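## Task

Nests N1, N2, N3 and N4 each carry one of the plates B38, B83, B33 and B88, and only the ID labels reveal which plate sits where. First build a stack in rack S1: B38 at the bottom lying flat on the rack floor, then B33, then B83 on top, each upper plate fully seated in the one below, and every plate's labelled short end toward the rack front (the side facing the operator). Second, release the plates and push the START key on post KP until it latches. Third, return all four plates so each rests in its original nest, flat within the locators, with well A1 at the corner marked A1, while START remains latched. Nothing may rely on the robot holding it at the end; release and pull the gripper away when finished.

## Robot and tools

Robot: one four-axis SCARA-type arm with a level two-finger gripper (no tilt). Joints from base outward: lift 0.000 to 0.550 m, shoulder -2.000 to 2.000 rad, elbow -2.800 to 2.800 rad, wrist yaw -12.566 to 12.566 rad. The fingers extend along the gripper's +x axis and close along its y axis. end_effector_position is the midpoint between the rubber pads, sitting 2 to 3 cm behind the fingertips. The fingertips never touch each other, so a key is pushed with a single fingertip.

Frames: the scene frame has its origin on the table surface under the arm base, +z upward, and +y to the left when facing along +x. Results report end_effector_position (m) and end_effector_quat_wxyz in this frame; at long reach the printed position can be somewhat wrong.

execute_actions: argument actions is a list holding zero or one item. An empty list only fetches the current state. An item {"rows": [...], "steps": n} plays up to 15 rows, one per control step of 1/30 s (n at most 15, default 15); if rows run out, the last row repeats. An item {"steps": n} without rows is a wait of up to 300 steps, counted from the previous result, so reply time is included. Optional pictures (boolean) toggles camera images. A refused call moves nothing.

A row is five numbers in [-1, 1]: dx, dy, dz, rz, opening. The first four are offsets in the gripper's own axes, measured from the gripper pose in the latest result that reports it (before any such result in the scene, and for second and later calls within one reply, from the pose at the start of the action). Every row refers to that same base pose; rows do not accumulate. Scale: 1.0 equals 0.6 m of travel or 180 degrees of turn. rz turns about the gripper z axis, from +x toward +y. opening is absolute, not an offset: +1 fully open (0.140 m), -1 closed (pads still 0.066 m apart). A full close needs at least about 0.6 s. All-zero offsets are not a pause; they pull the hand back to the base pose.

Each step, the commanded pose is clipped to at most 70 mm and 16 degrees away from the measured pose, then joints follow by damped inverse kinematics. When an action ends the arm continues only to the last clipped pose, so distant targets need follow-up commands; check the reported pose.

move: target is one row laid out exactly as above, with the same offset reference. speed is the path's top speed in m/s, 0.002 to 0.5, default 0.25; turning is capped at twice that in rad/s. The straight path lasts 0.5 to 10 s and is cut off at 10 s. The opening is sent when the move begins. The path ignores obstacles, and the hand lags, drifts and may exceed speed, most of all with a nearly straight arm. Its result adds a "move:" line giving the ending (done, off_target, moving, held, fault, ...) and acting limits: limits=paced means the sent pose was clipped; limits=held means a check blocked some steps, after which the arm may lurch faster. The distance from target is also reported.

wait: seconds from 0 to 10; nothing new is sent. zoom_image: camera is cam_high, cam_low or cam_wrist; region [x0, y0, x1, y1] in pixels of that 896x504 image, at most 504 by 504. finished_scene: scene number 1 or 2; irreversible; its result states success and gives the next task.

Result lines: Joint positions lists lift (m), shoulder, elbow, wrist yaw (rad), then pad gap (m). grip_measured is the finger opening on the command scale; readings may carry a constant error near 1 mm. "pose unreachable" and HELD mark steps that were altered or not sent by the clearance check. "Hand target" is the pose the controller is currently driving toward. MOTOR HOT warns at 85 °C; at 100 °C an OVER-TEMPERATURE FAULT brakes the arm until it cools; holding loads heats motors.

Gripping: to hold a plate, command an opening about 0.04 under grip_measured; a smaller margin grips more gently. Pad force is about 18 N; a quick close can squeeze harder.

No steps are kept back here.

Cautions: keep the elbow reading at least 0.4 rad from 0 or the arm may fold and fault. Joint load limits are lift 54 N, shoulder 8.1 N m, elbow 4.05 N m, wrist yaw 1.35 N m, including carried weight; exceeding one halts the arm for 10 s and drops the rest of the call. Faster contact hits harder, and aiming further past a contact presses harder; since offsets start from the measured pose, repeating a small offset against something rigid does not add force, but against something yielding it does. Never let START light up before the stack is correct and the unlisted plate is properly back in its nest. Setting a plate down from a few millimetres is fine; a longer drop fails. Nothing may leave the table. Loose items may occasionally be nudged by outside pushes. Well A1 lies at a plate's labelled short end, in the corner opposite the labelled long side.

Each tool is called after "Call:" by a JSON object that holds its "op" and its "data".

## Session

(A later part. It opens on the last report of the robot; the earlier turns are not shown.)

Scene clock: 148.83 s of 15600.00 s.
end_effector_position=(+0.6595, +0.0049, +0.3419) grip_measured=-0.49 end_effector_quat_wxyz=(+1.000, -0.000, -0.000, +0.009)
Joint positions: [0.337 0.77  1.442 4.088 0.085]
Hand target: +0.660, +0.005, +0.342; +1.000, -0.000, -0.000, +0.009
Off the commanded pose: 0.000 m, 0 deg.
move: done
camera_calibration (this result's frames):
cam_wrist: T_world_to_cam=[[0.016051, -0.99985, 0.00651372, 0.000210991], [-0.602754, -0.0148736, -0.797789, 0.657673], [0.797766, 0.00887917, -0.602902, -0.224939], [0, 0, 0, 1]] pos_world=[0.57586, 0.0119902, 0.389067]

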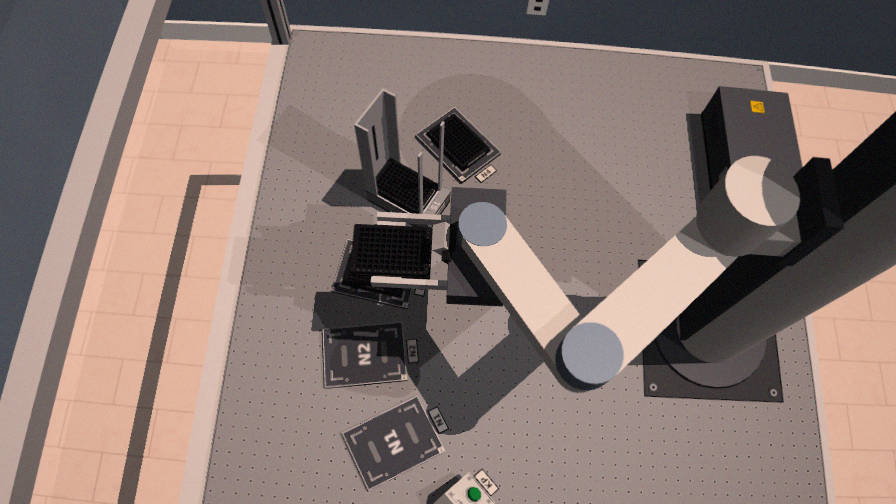

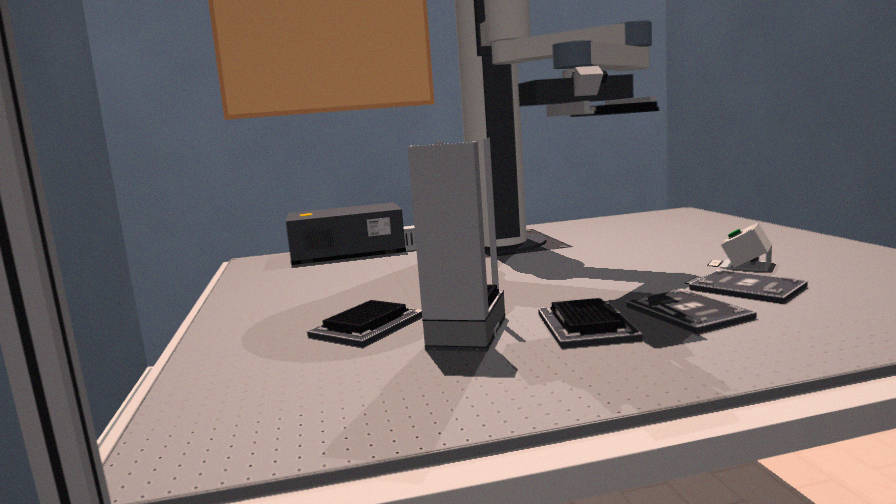

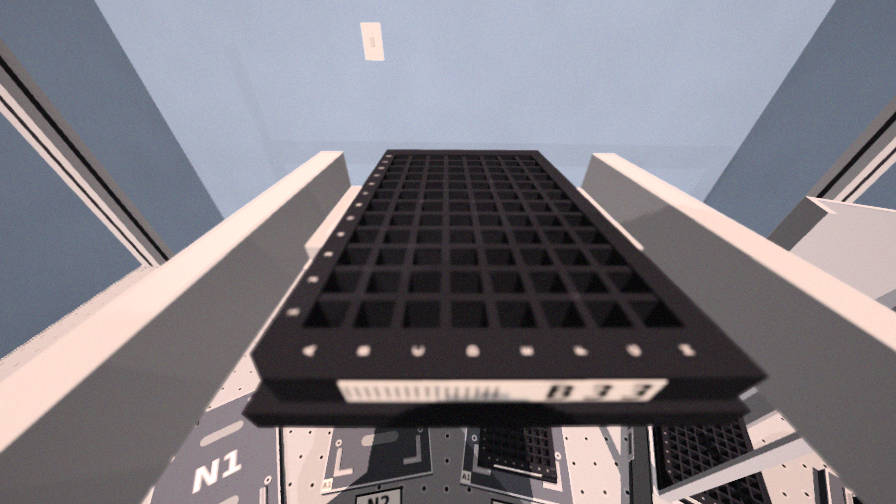

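Call:
{"op": "move", "data": {"target": [0.0108,-0.4421,-0.02,-0.1624,-0.55], "speed": 0.3}}

Call:
{"op": "move", "data": {"target": [0,0,-0.03,0,-0.55], "speed": 0.02}}

Scene clock: 155.73 s of 15600.00 s.
end_effector_position=(+0.6705, -0.2603, +0.3299) grip_measured=-0.49 end_effector_quat_wxyz=(+0.970, -0.000, -0.000, -0.244)
Joint positions: [0.325 0.097 1.874 3.819 0.085]
Hand target: +0.671, -0.260, +0.330; +0.970, -0.000, -0.000, -0.244
Off the commanded pose: 0.000 m, 0 deg.
After step 90, 2.53 s passed at rest.
move: done
camera_calibration (this result's frames):
cam_wrist: T_world_to_cam=[[-0.474307, -0.880336, 0.00651372, 0.0948603], [-0.533243, 0.281398, -0.797789, 0.681318], [0.700489, -0.38187, -0.602902, -0.27505], [0, 0, 0, 1]] pos_world=[0.600971, -0.213246, 0.377102]

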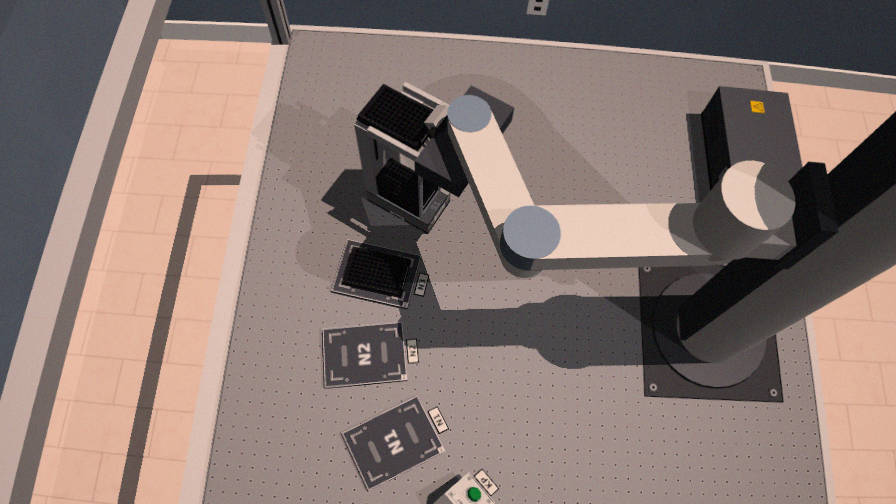

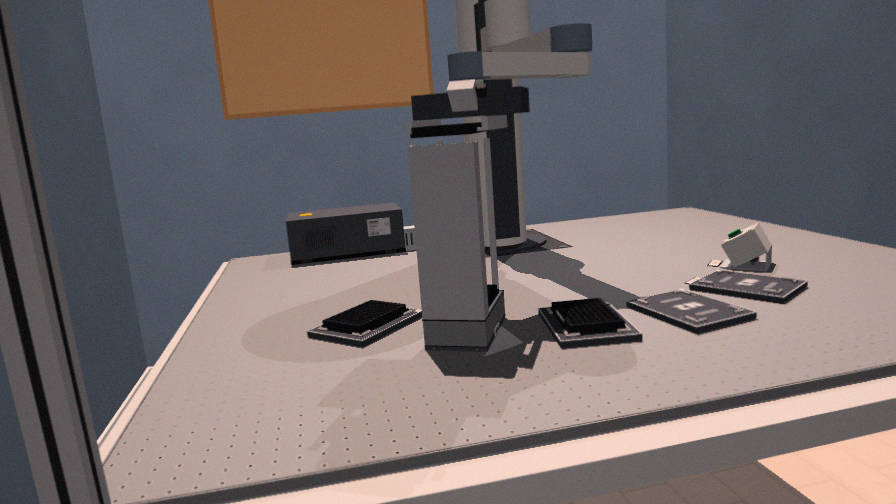

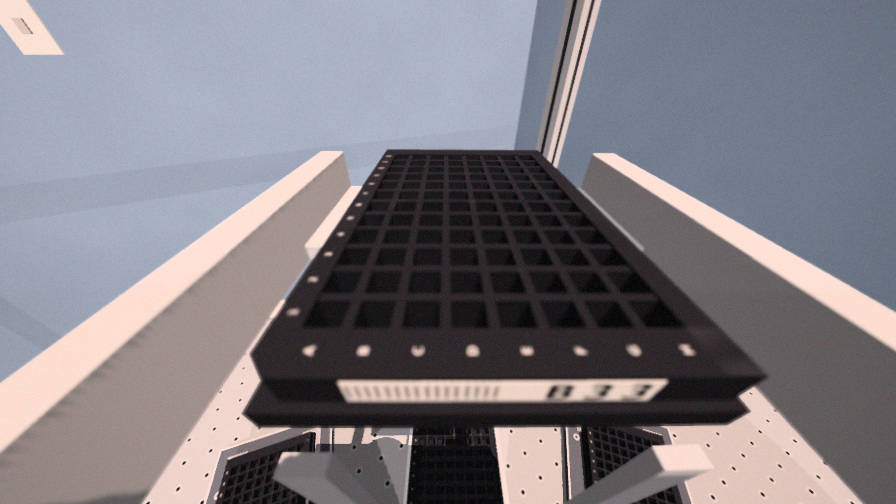

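Scene clock: 156.87 s of 15600.00 s.
end_effector_position=(+0.6705, -0.2603, +0.3119) grip_measured=-0.49 end_effector_quat_wxyz=(+0.970, -0.000, -0.000, -0.244)
Joint positions: [0.307 0.097 1.874 3.819 0.085]
Hand target: +0.671, -0.260, +0.312; +0.970, -0.000, -0.000, -0.244
Off the commanded pose: 0.000 m, 0 deg.
move: done
camera_calibration (this result's frames):
cam_wrist: T_world_to_cam=[[-0.474241, -0.880371, 0.00651372, 0.0949277], [-0.533264, 0.281358, -0.797789, 0.666928], [0.700517, -0.381818, -0.602902, -0.285933], [0, 0, 0, 1]] pos_world=[0.600969, -0.213248, 0.35906]

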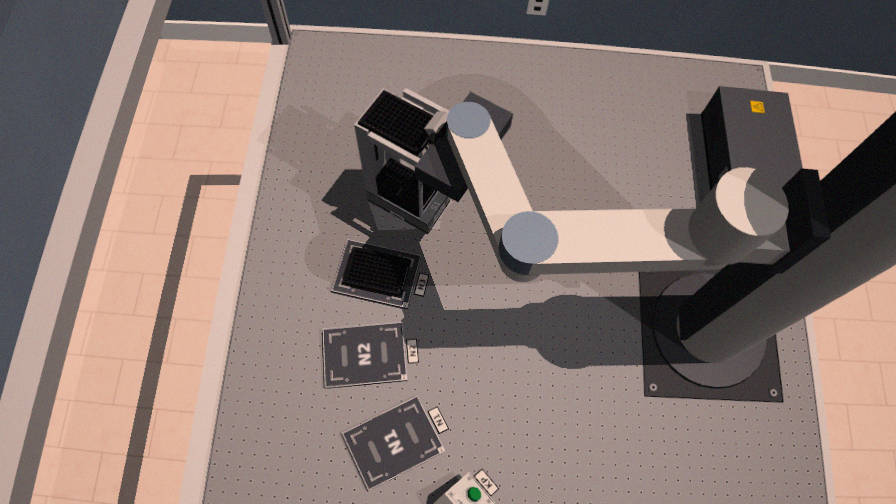

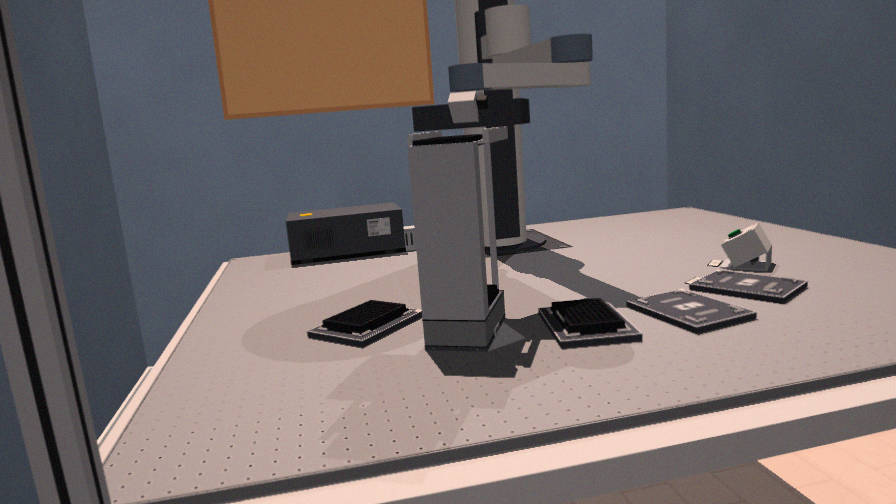

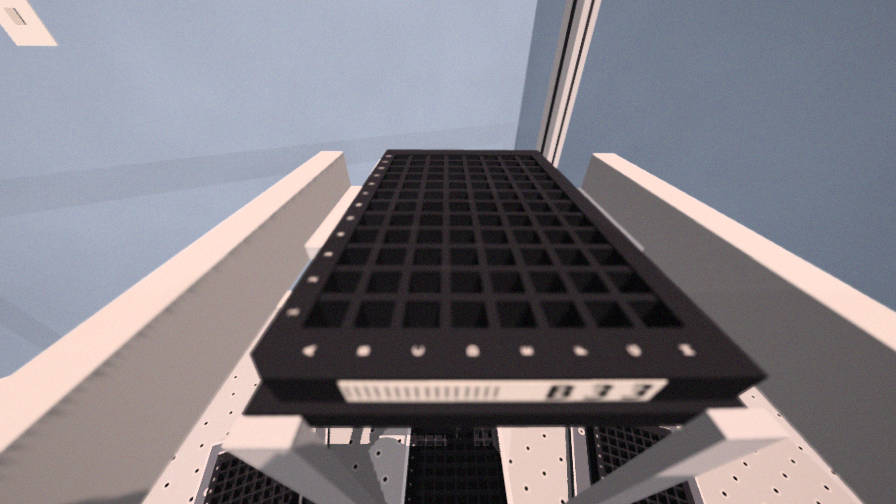

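Call:
{"op": "move", "data": {"target": [0,0,-0.37,0,-0.55], "speed": 0.15}}

Call:
{"op": "move", "data": {"target": [0,0,-0.011,0,-0.55], "speed": 0.008}}

Scene clock: 163.70 s of 15600.00 s.
end_effector_position=(+0.6706, -0.2603, +0.0898) grip_measured=-0.49 end_effector_quat_wxyz=(+0.970, -0.000, -0.000, -0.244)
Joint positions: [0.085 0.097 1.874 3.819 0.085]
Hand target: +0.671, -0.260, +0.090; +0.970, -0.000, -0.000, -0.244
Off the commanded pose: 0.000 m, 0 deg.
After step 90, 2.00 s passed at rest.
move: done
camera_calibration (this result's frames):
cam_wrist: T_world_to_cam=[[-0.474162, -0.880414, 0.00651372, 0.0963209], [-0.53329, 0.28131, -0.797789, 0.489753], [0.700552, -0.381755, -0.602902, -0.419837], [0, 0, 0, 1]] pos_world=[0.60097, -0.213245, 0.136972]

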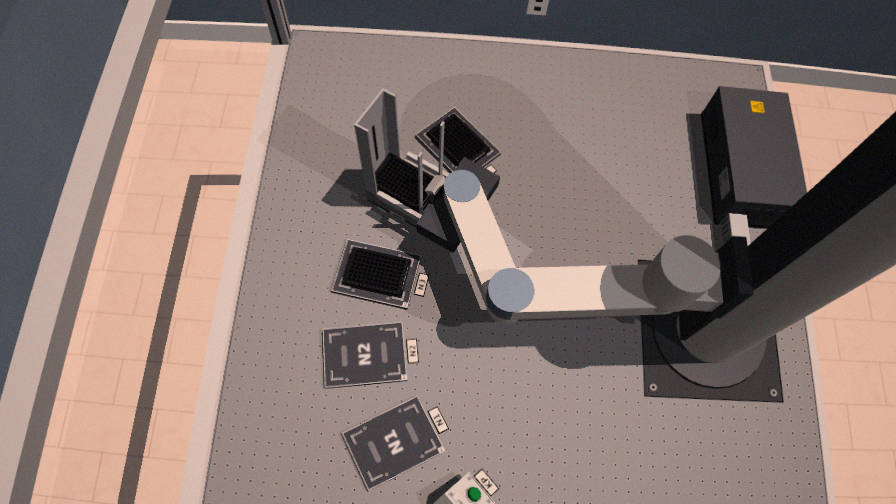

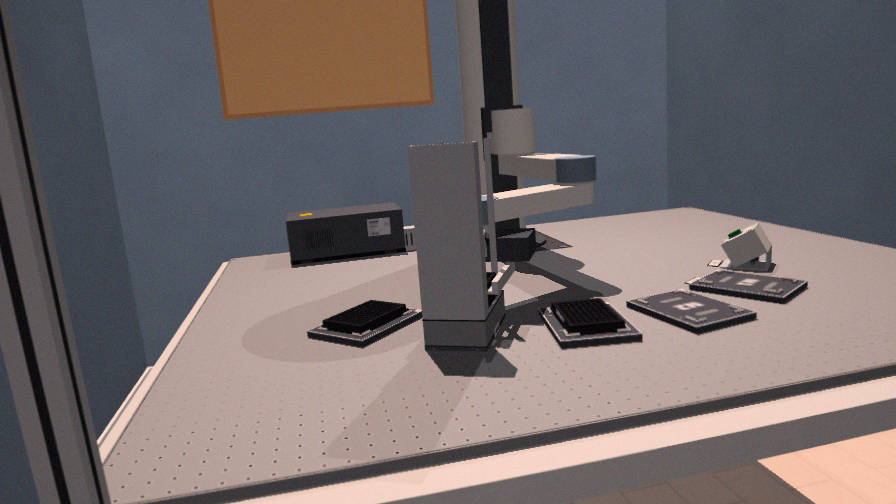

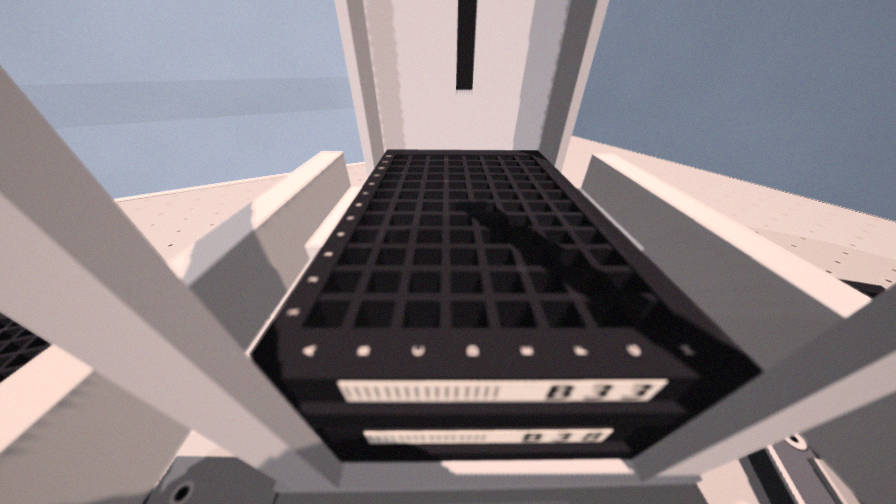

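Scene clock: 164.73 s of 15600.00 s.
end_effector_position=(+0.6706, -0.2603, +0.0832) grip_measured=-0.49 end_effector_quat_wxyz=(+0.970, -0.000, -0.000, -0.244)
Joint positions: [0.078 0.097 1.874 3.819 0.085]
Hand target: +0.671, -0.260, +0.083; +0.970, -0.000, -0.000, -0.244
Off the commanded pose: 0.000 m, 0 deg.
move: done
camera_calibration (this result's frames):
cam_wrist: T_world_to_cam=[[-0.474137, -0.880427, 0.00651372, 0.0963478], [-0.533298, 0.281295, -0.797789, 0.484502], [0.700562, -0.381735, -0.602902, -0.423808], [0, 0, 0, 1]] pos_world=[0.60097, -0.213244, 0.130388]

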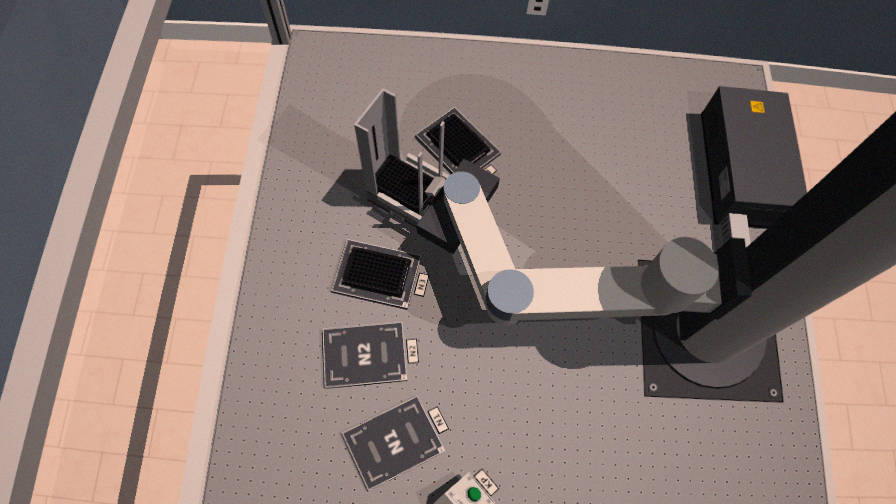

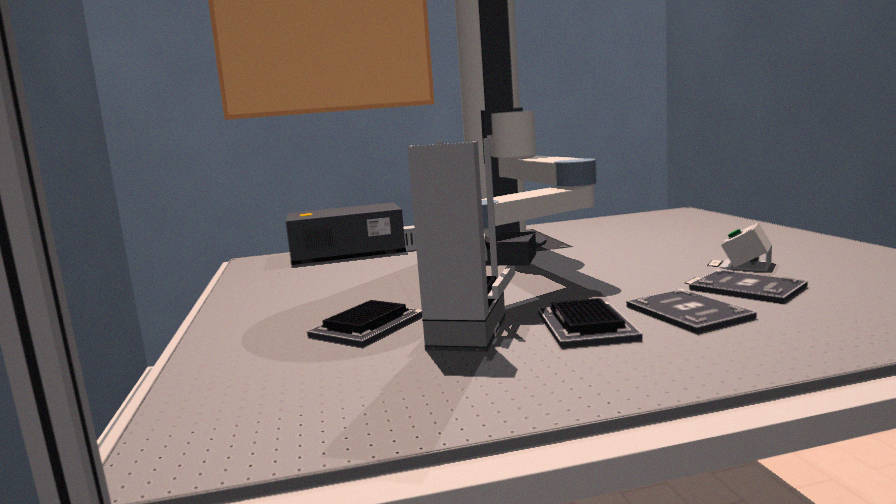

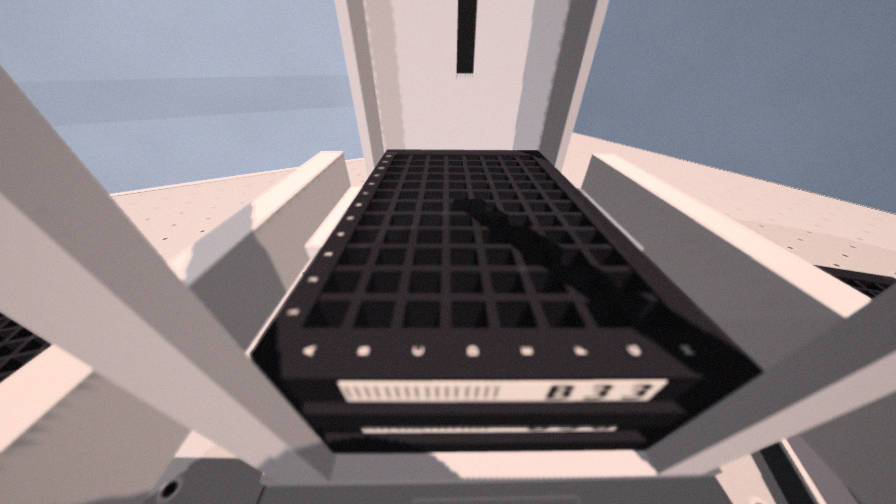

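Plate seems taller; step down 2.4 mm.

Call:
{"op": "move", "data": {"target": [0,0,-0.004,0,-0.55], "speed": 0.005}}

Call:
{"op": "move", "data": {"target": [0,0,0,0,0.3]}}

Scene clock: 168.53 s of 15600.00 s.
end_effector_position=(+0.6705, -0.2602, +0.0816) grip_measured=-0.49 end_effector_quat_wxyz=(+0.970, -0.000, -0.000, -0.244)
Joint positions: [0.077 0.097 1.874 3.819 0.085]
Hand target: +0.671, -0.260, +0.081; +0.970, -0.000, -0.000, -0.244
Off the commanded pose: 0.001 m, 0 deg.
After step 90, 0.10 s passed at rest.
move: done
camera_calibration (this result's frames):
cam_wrist: T_world_to_cam=[[-0.474053, -0.880472, 0.00651372, 0.0962927], [-0.533325, 0.281244, -0.797789, 0.483265], [0.700599, -0.381668, -0.602902, -0.424738], [0, 0, 0, 1]] pos_world=[0.600956, -0.213241, 0.128841]

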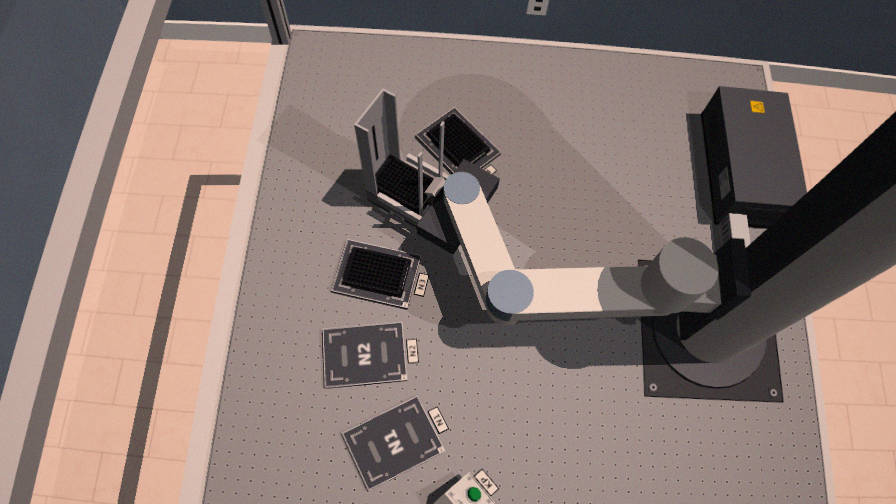

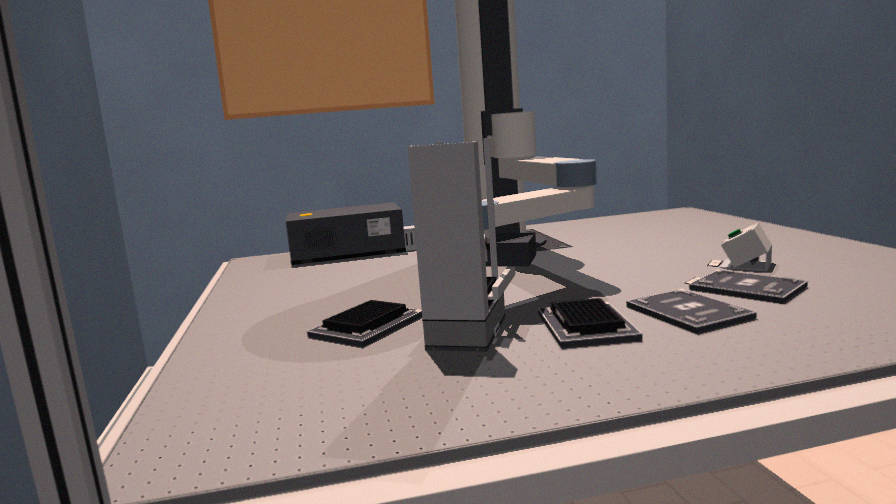

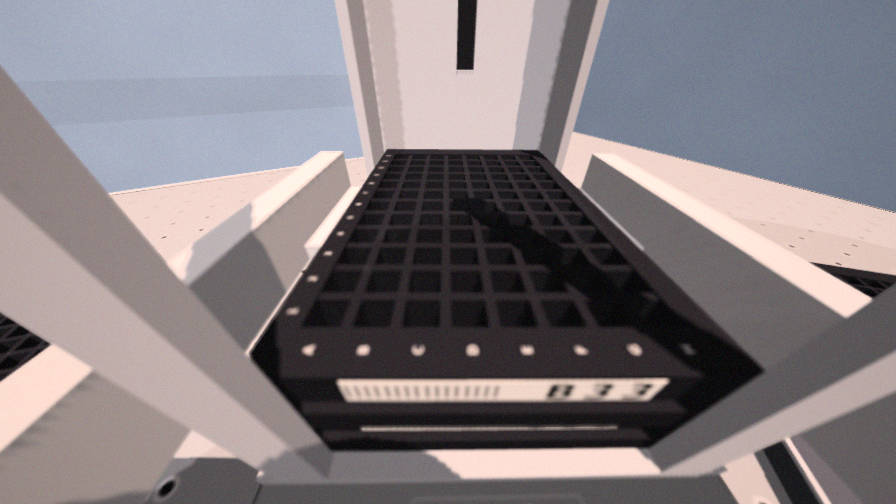

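Scene clock: 169.03 s of 15600.00 s.
end_effector_position=(+0.6706, -0.2602, +0.0817) grip_measured=+0.30 end_effector_quat_wxyz=(+0.970, -0.000, -0.000, -0.244)
Joint positions: [0.077 0.097 1.874 3.819 0.114]
Hand target: +0.671, -0.260, +0.082; +0.970, -0.000, -0.000, -0.244
Off the commanded pose: 0.000 m, 0 deg.
move: done
camera_calibration (this result's frames):
cam_wrist: T_world_to_cam=[[-0.47403, -0.880485, 0.00651372, 0.0962796], [-0.533332, 0.28123, -0.797789, 0.483321], [0.700609, -0.38165, -0.602902, -0.424701], [0, 0, 0, 1]] pos_world=[0.600959, -0.213238, 0.128908]

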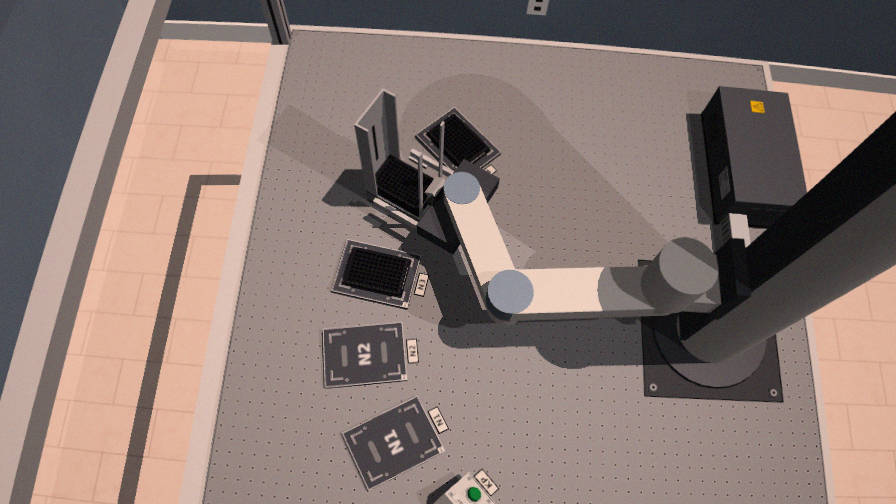

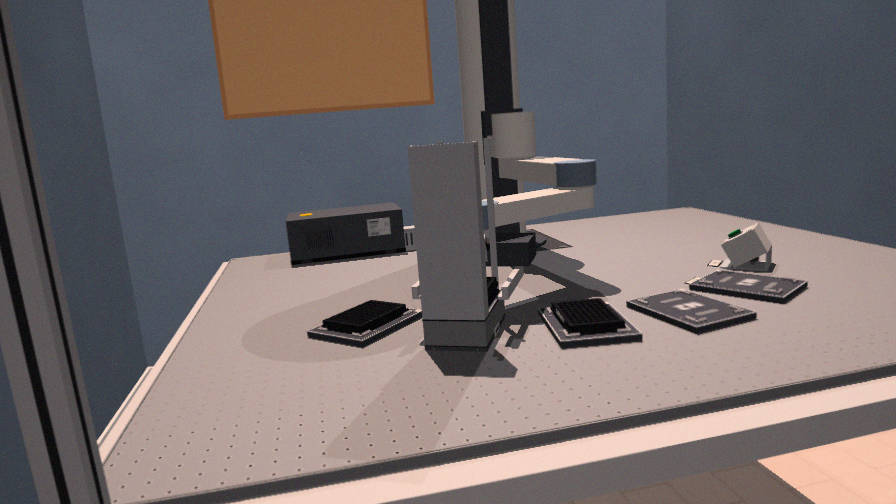

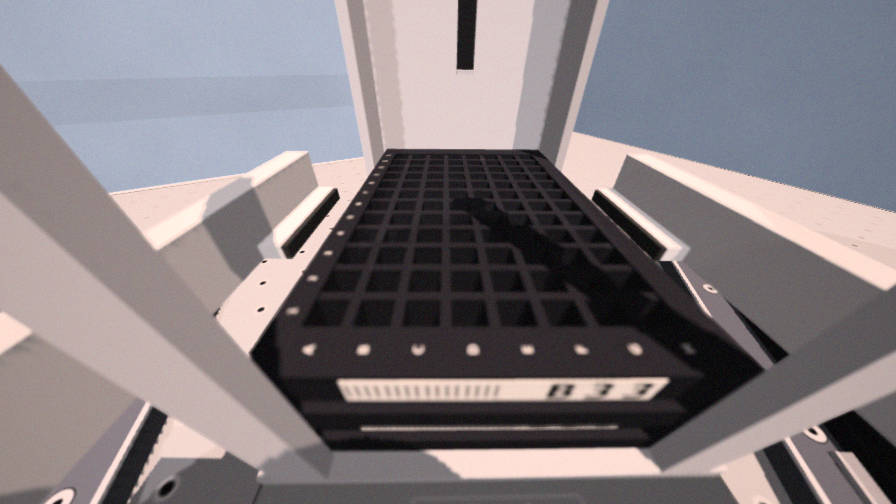

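Call:
{"op": "move", "data": {"target": [-0.25,0,0,0,0.3], "speed": 0.4}}

Call:
{"op": "move", "data": {"target": [0,0.305,0,0,0.3], "speed": 0.4}}

Call:
{"op": "move", "data": {"target": [0.1685,0,-0.0495,0.102,0.3]}}

Scene clock: 177.87 s of 15600.00 s.
end_effector_position=(+0.5384, -0.1893, +0.0817) grip_measured=+0.30 end_effector_quat_wxyz=(+0.970, -0.000, -0.000, -0.244)
Joint positions: [0.077 0.429 1.081 4.28  0.114]
Hand target: +0.538, -0.189, +0.082; +0.970, -0.000, -0.000, -0.244
Off the commanded pose: 0.000 m, 0 deg.
After step 90, 4.93 s passed at rest.
move: done
camera_calibration (this result's frames):
cam_wrist: T_world_to_cam=[[-0.474166, -0.880411, 0.00651372, 0.0961756], [-0.533288, 0.281313, -0.797789, 0.392848], [0.70055, -0.381758, -0.602902, -0.305018], [0, 0, 0, 1]] pos_world=[0.468785, -0.142282, 0.128887]

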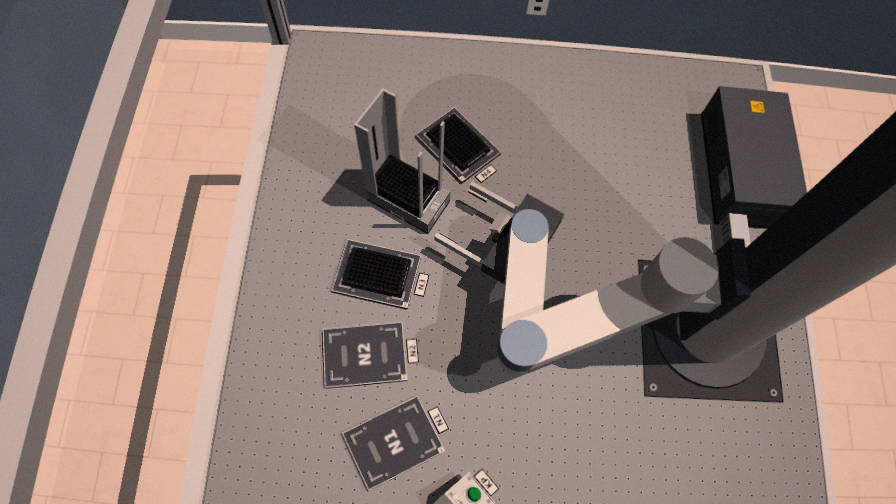

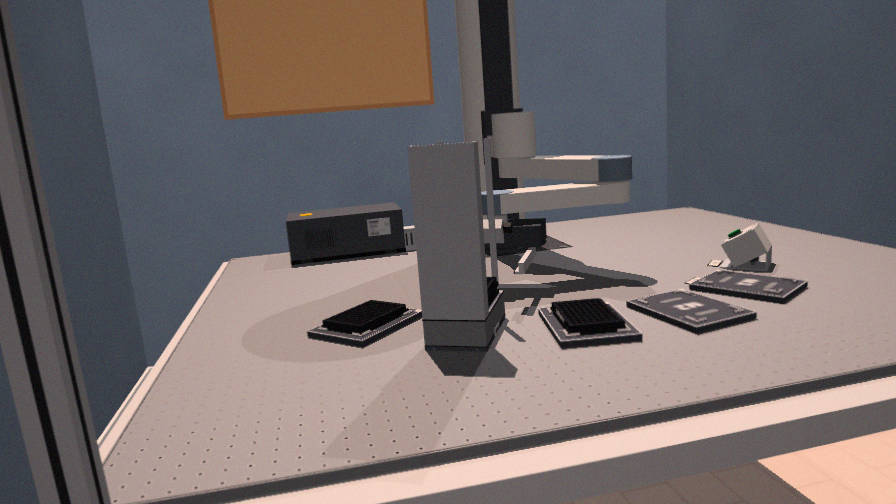

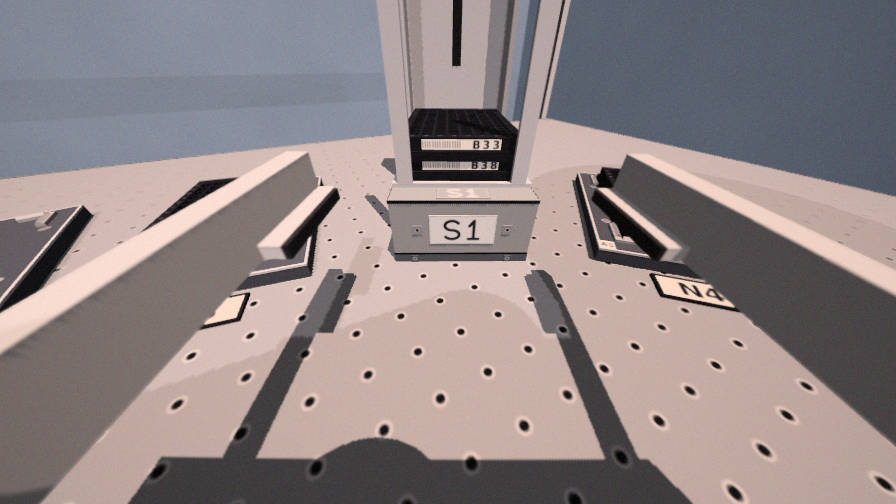

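Scene clock: 178.87 s of 15600.00 s.
end_effector_position=(+0.6249, -0.0280, +0.0817) grip_measured=+0.30 end_effector_quat_wxyz=(+0.970, -0.000, -0.000, -0.244)
Joint positions: [0.077 0.912 1.362 3.517 0.114]
Hand target: +0.625, -0.028, +0.082; +0.970, -0.000, -0.000, -0.244
Off the commanded pose: 0.000 m, 0 deg.
move: done
camera_calibration (this result's frames):
cam_wrist: T_world_to_cam=[[-0.473996, -0.880503, 0.00651372, 0.279156], [-0.533343, 0.28121, -0.797789, 0.393658], [0.700623, -0.381623, -0.602902, -0.304101], [0, 0, 0, 1]] pos_world=[0.555333, 0.0190454, 0.128895]

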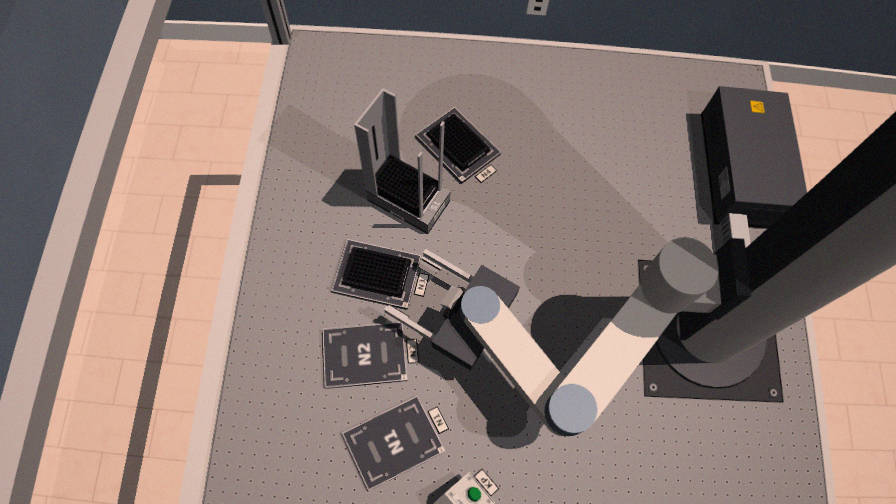

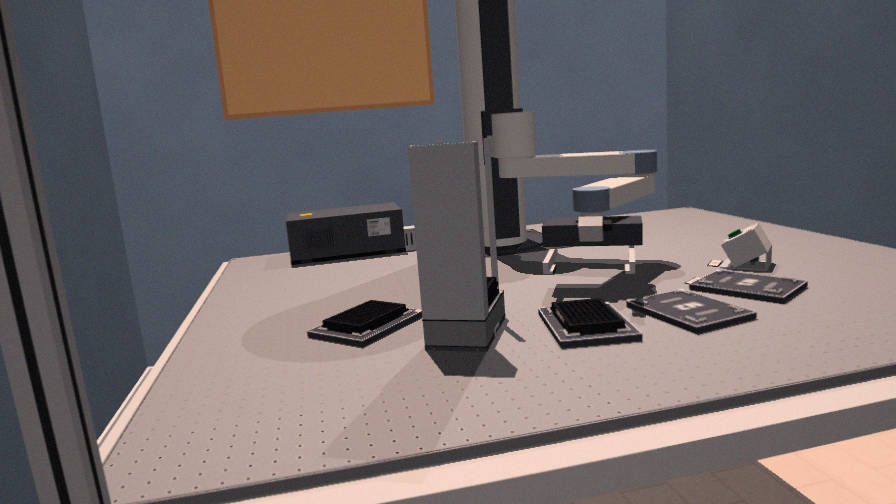

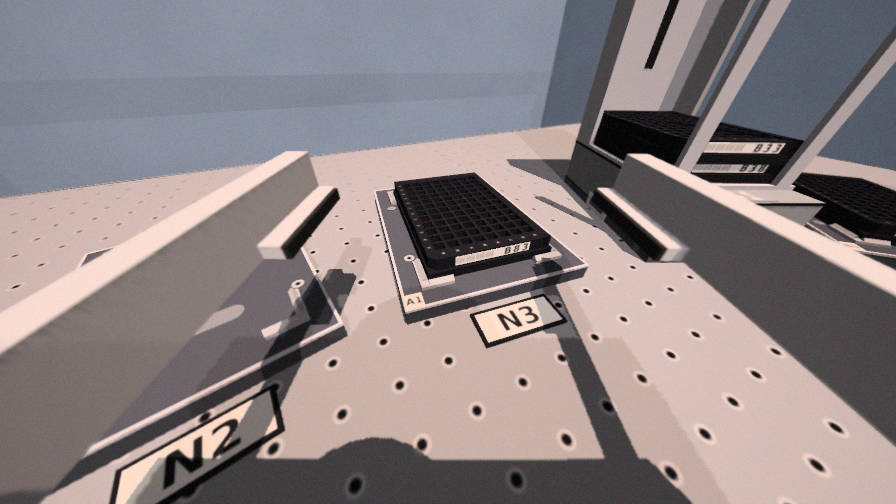

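Scene clock: 179.93 s of 15600.00 s.
end_effector_position=(+0.7140, -0.0759, +0.0520) grip_measured=+0.30 end_effector_quat_wxyz=(+0.996, -0.000, -0.000, -0.086)
Joint positions: [0.047 0.491 1.777 3.842 0.114]
Hand target: +0.714, -0.076, +0.052; +0.996, -0.000, -0.000, -0.086
Off the commanded pose: 0.000 m, 0 deg.
move: done
camera_calibration (this result's frames):
cam_wrist: T_world_to_cam=[[-0.172559, -0.984978, 0.00651372, 0.0562301], [-0.594767, 0.098922, -0.797789, 0.460955], [0.78516, -0.14154, -0.602902, -0.44485], [0, 0, 0, 1]] pos_world=[0.633142, -0.0531772, 0.0991776]

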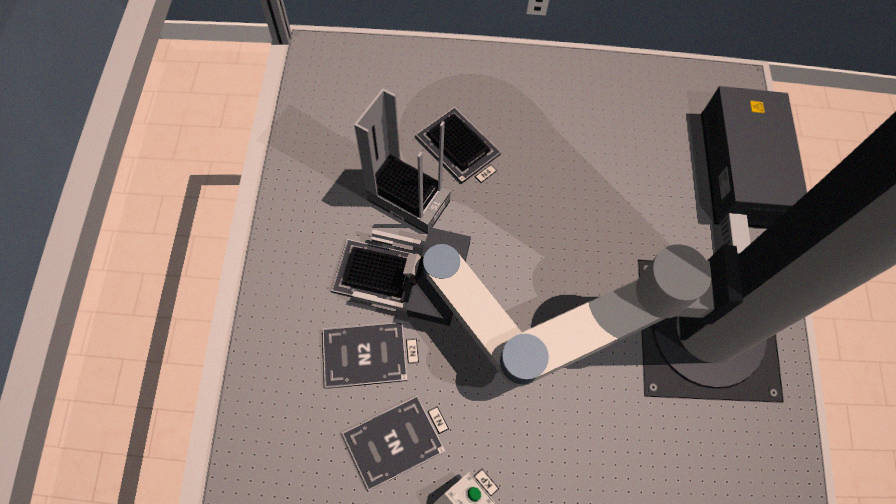

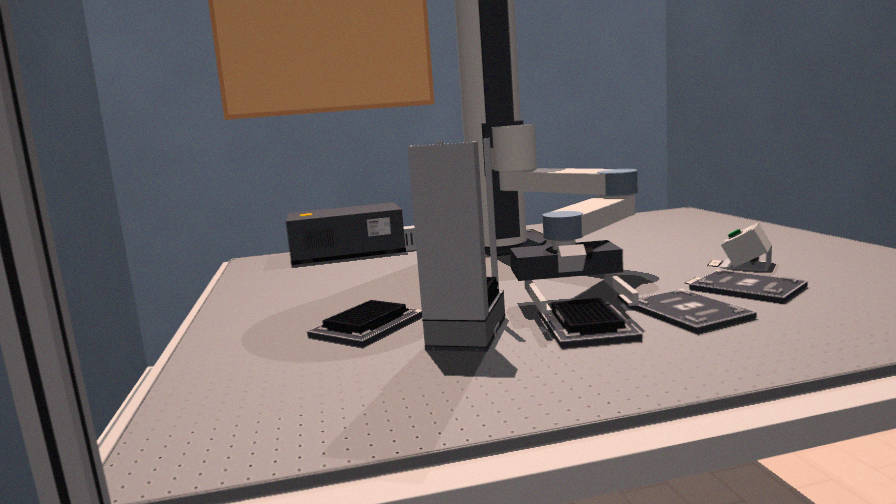

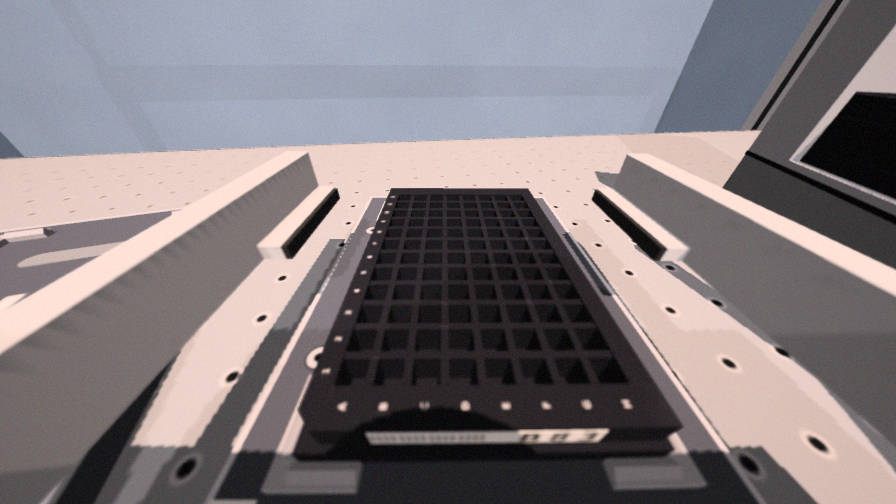

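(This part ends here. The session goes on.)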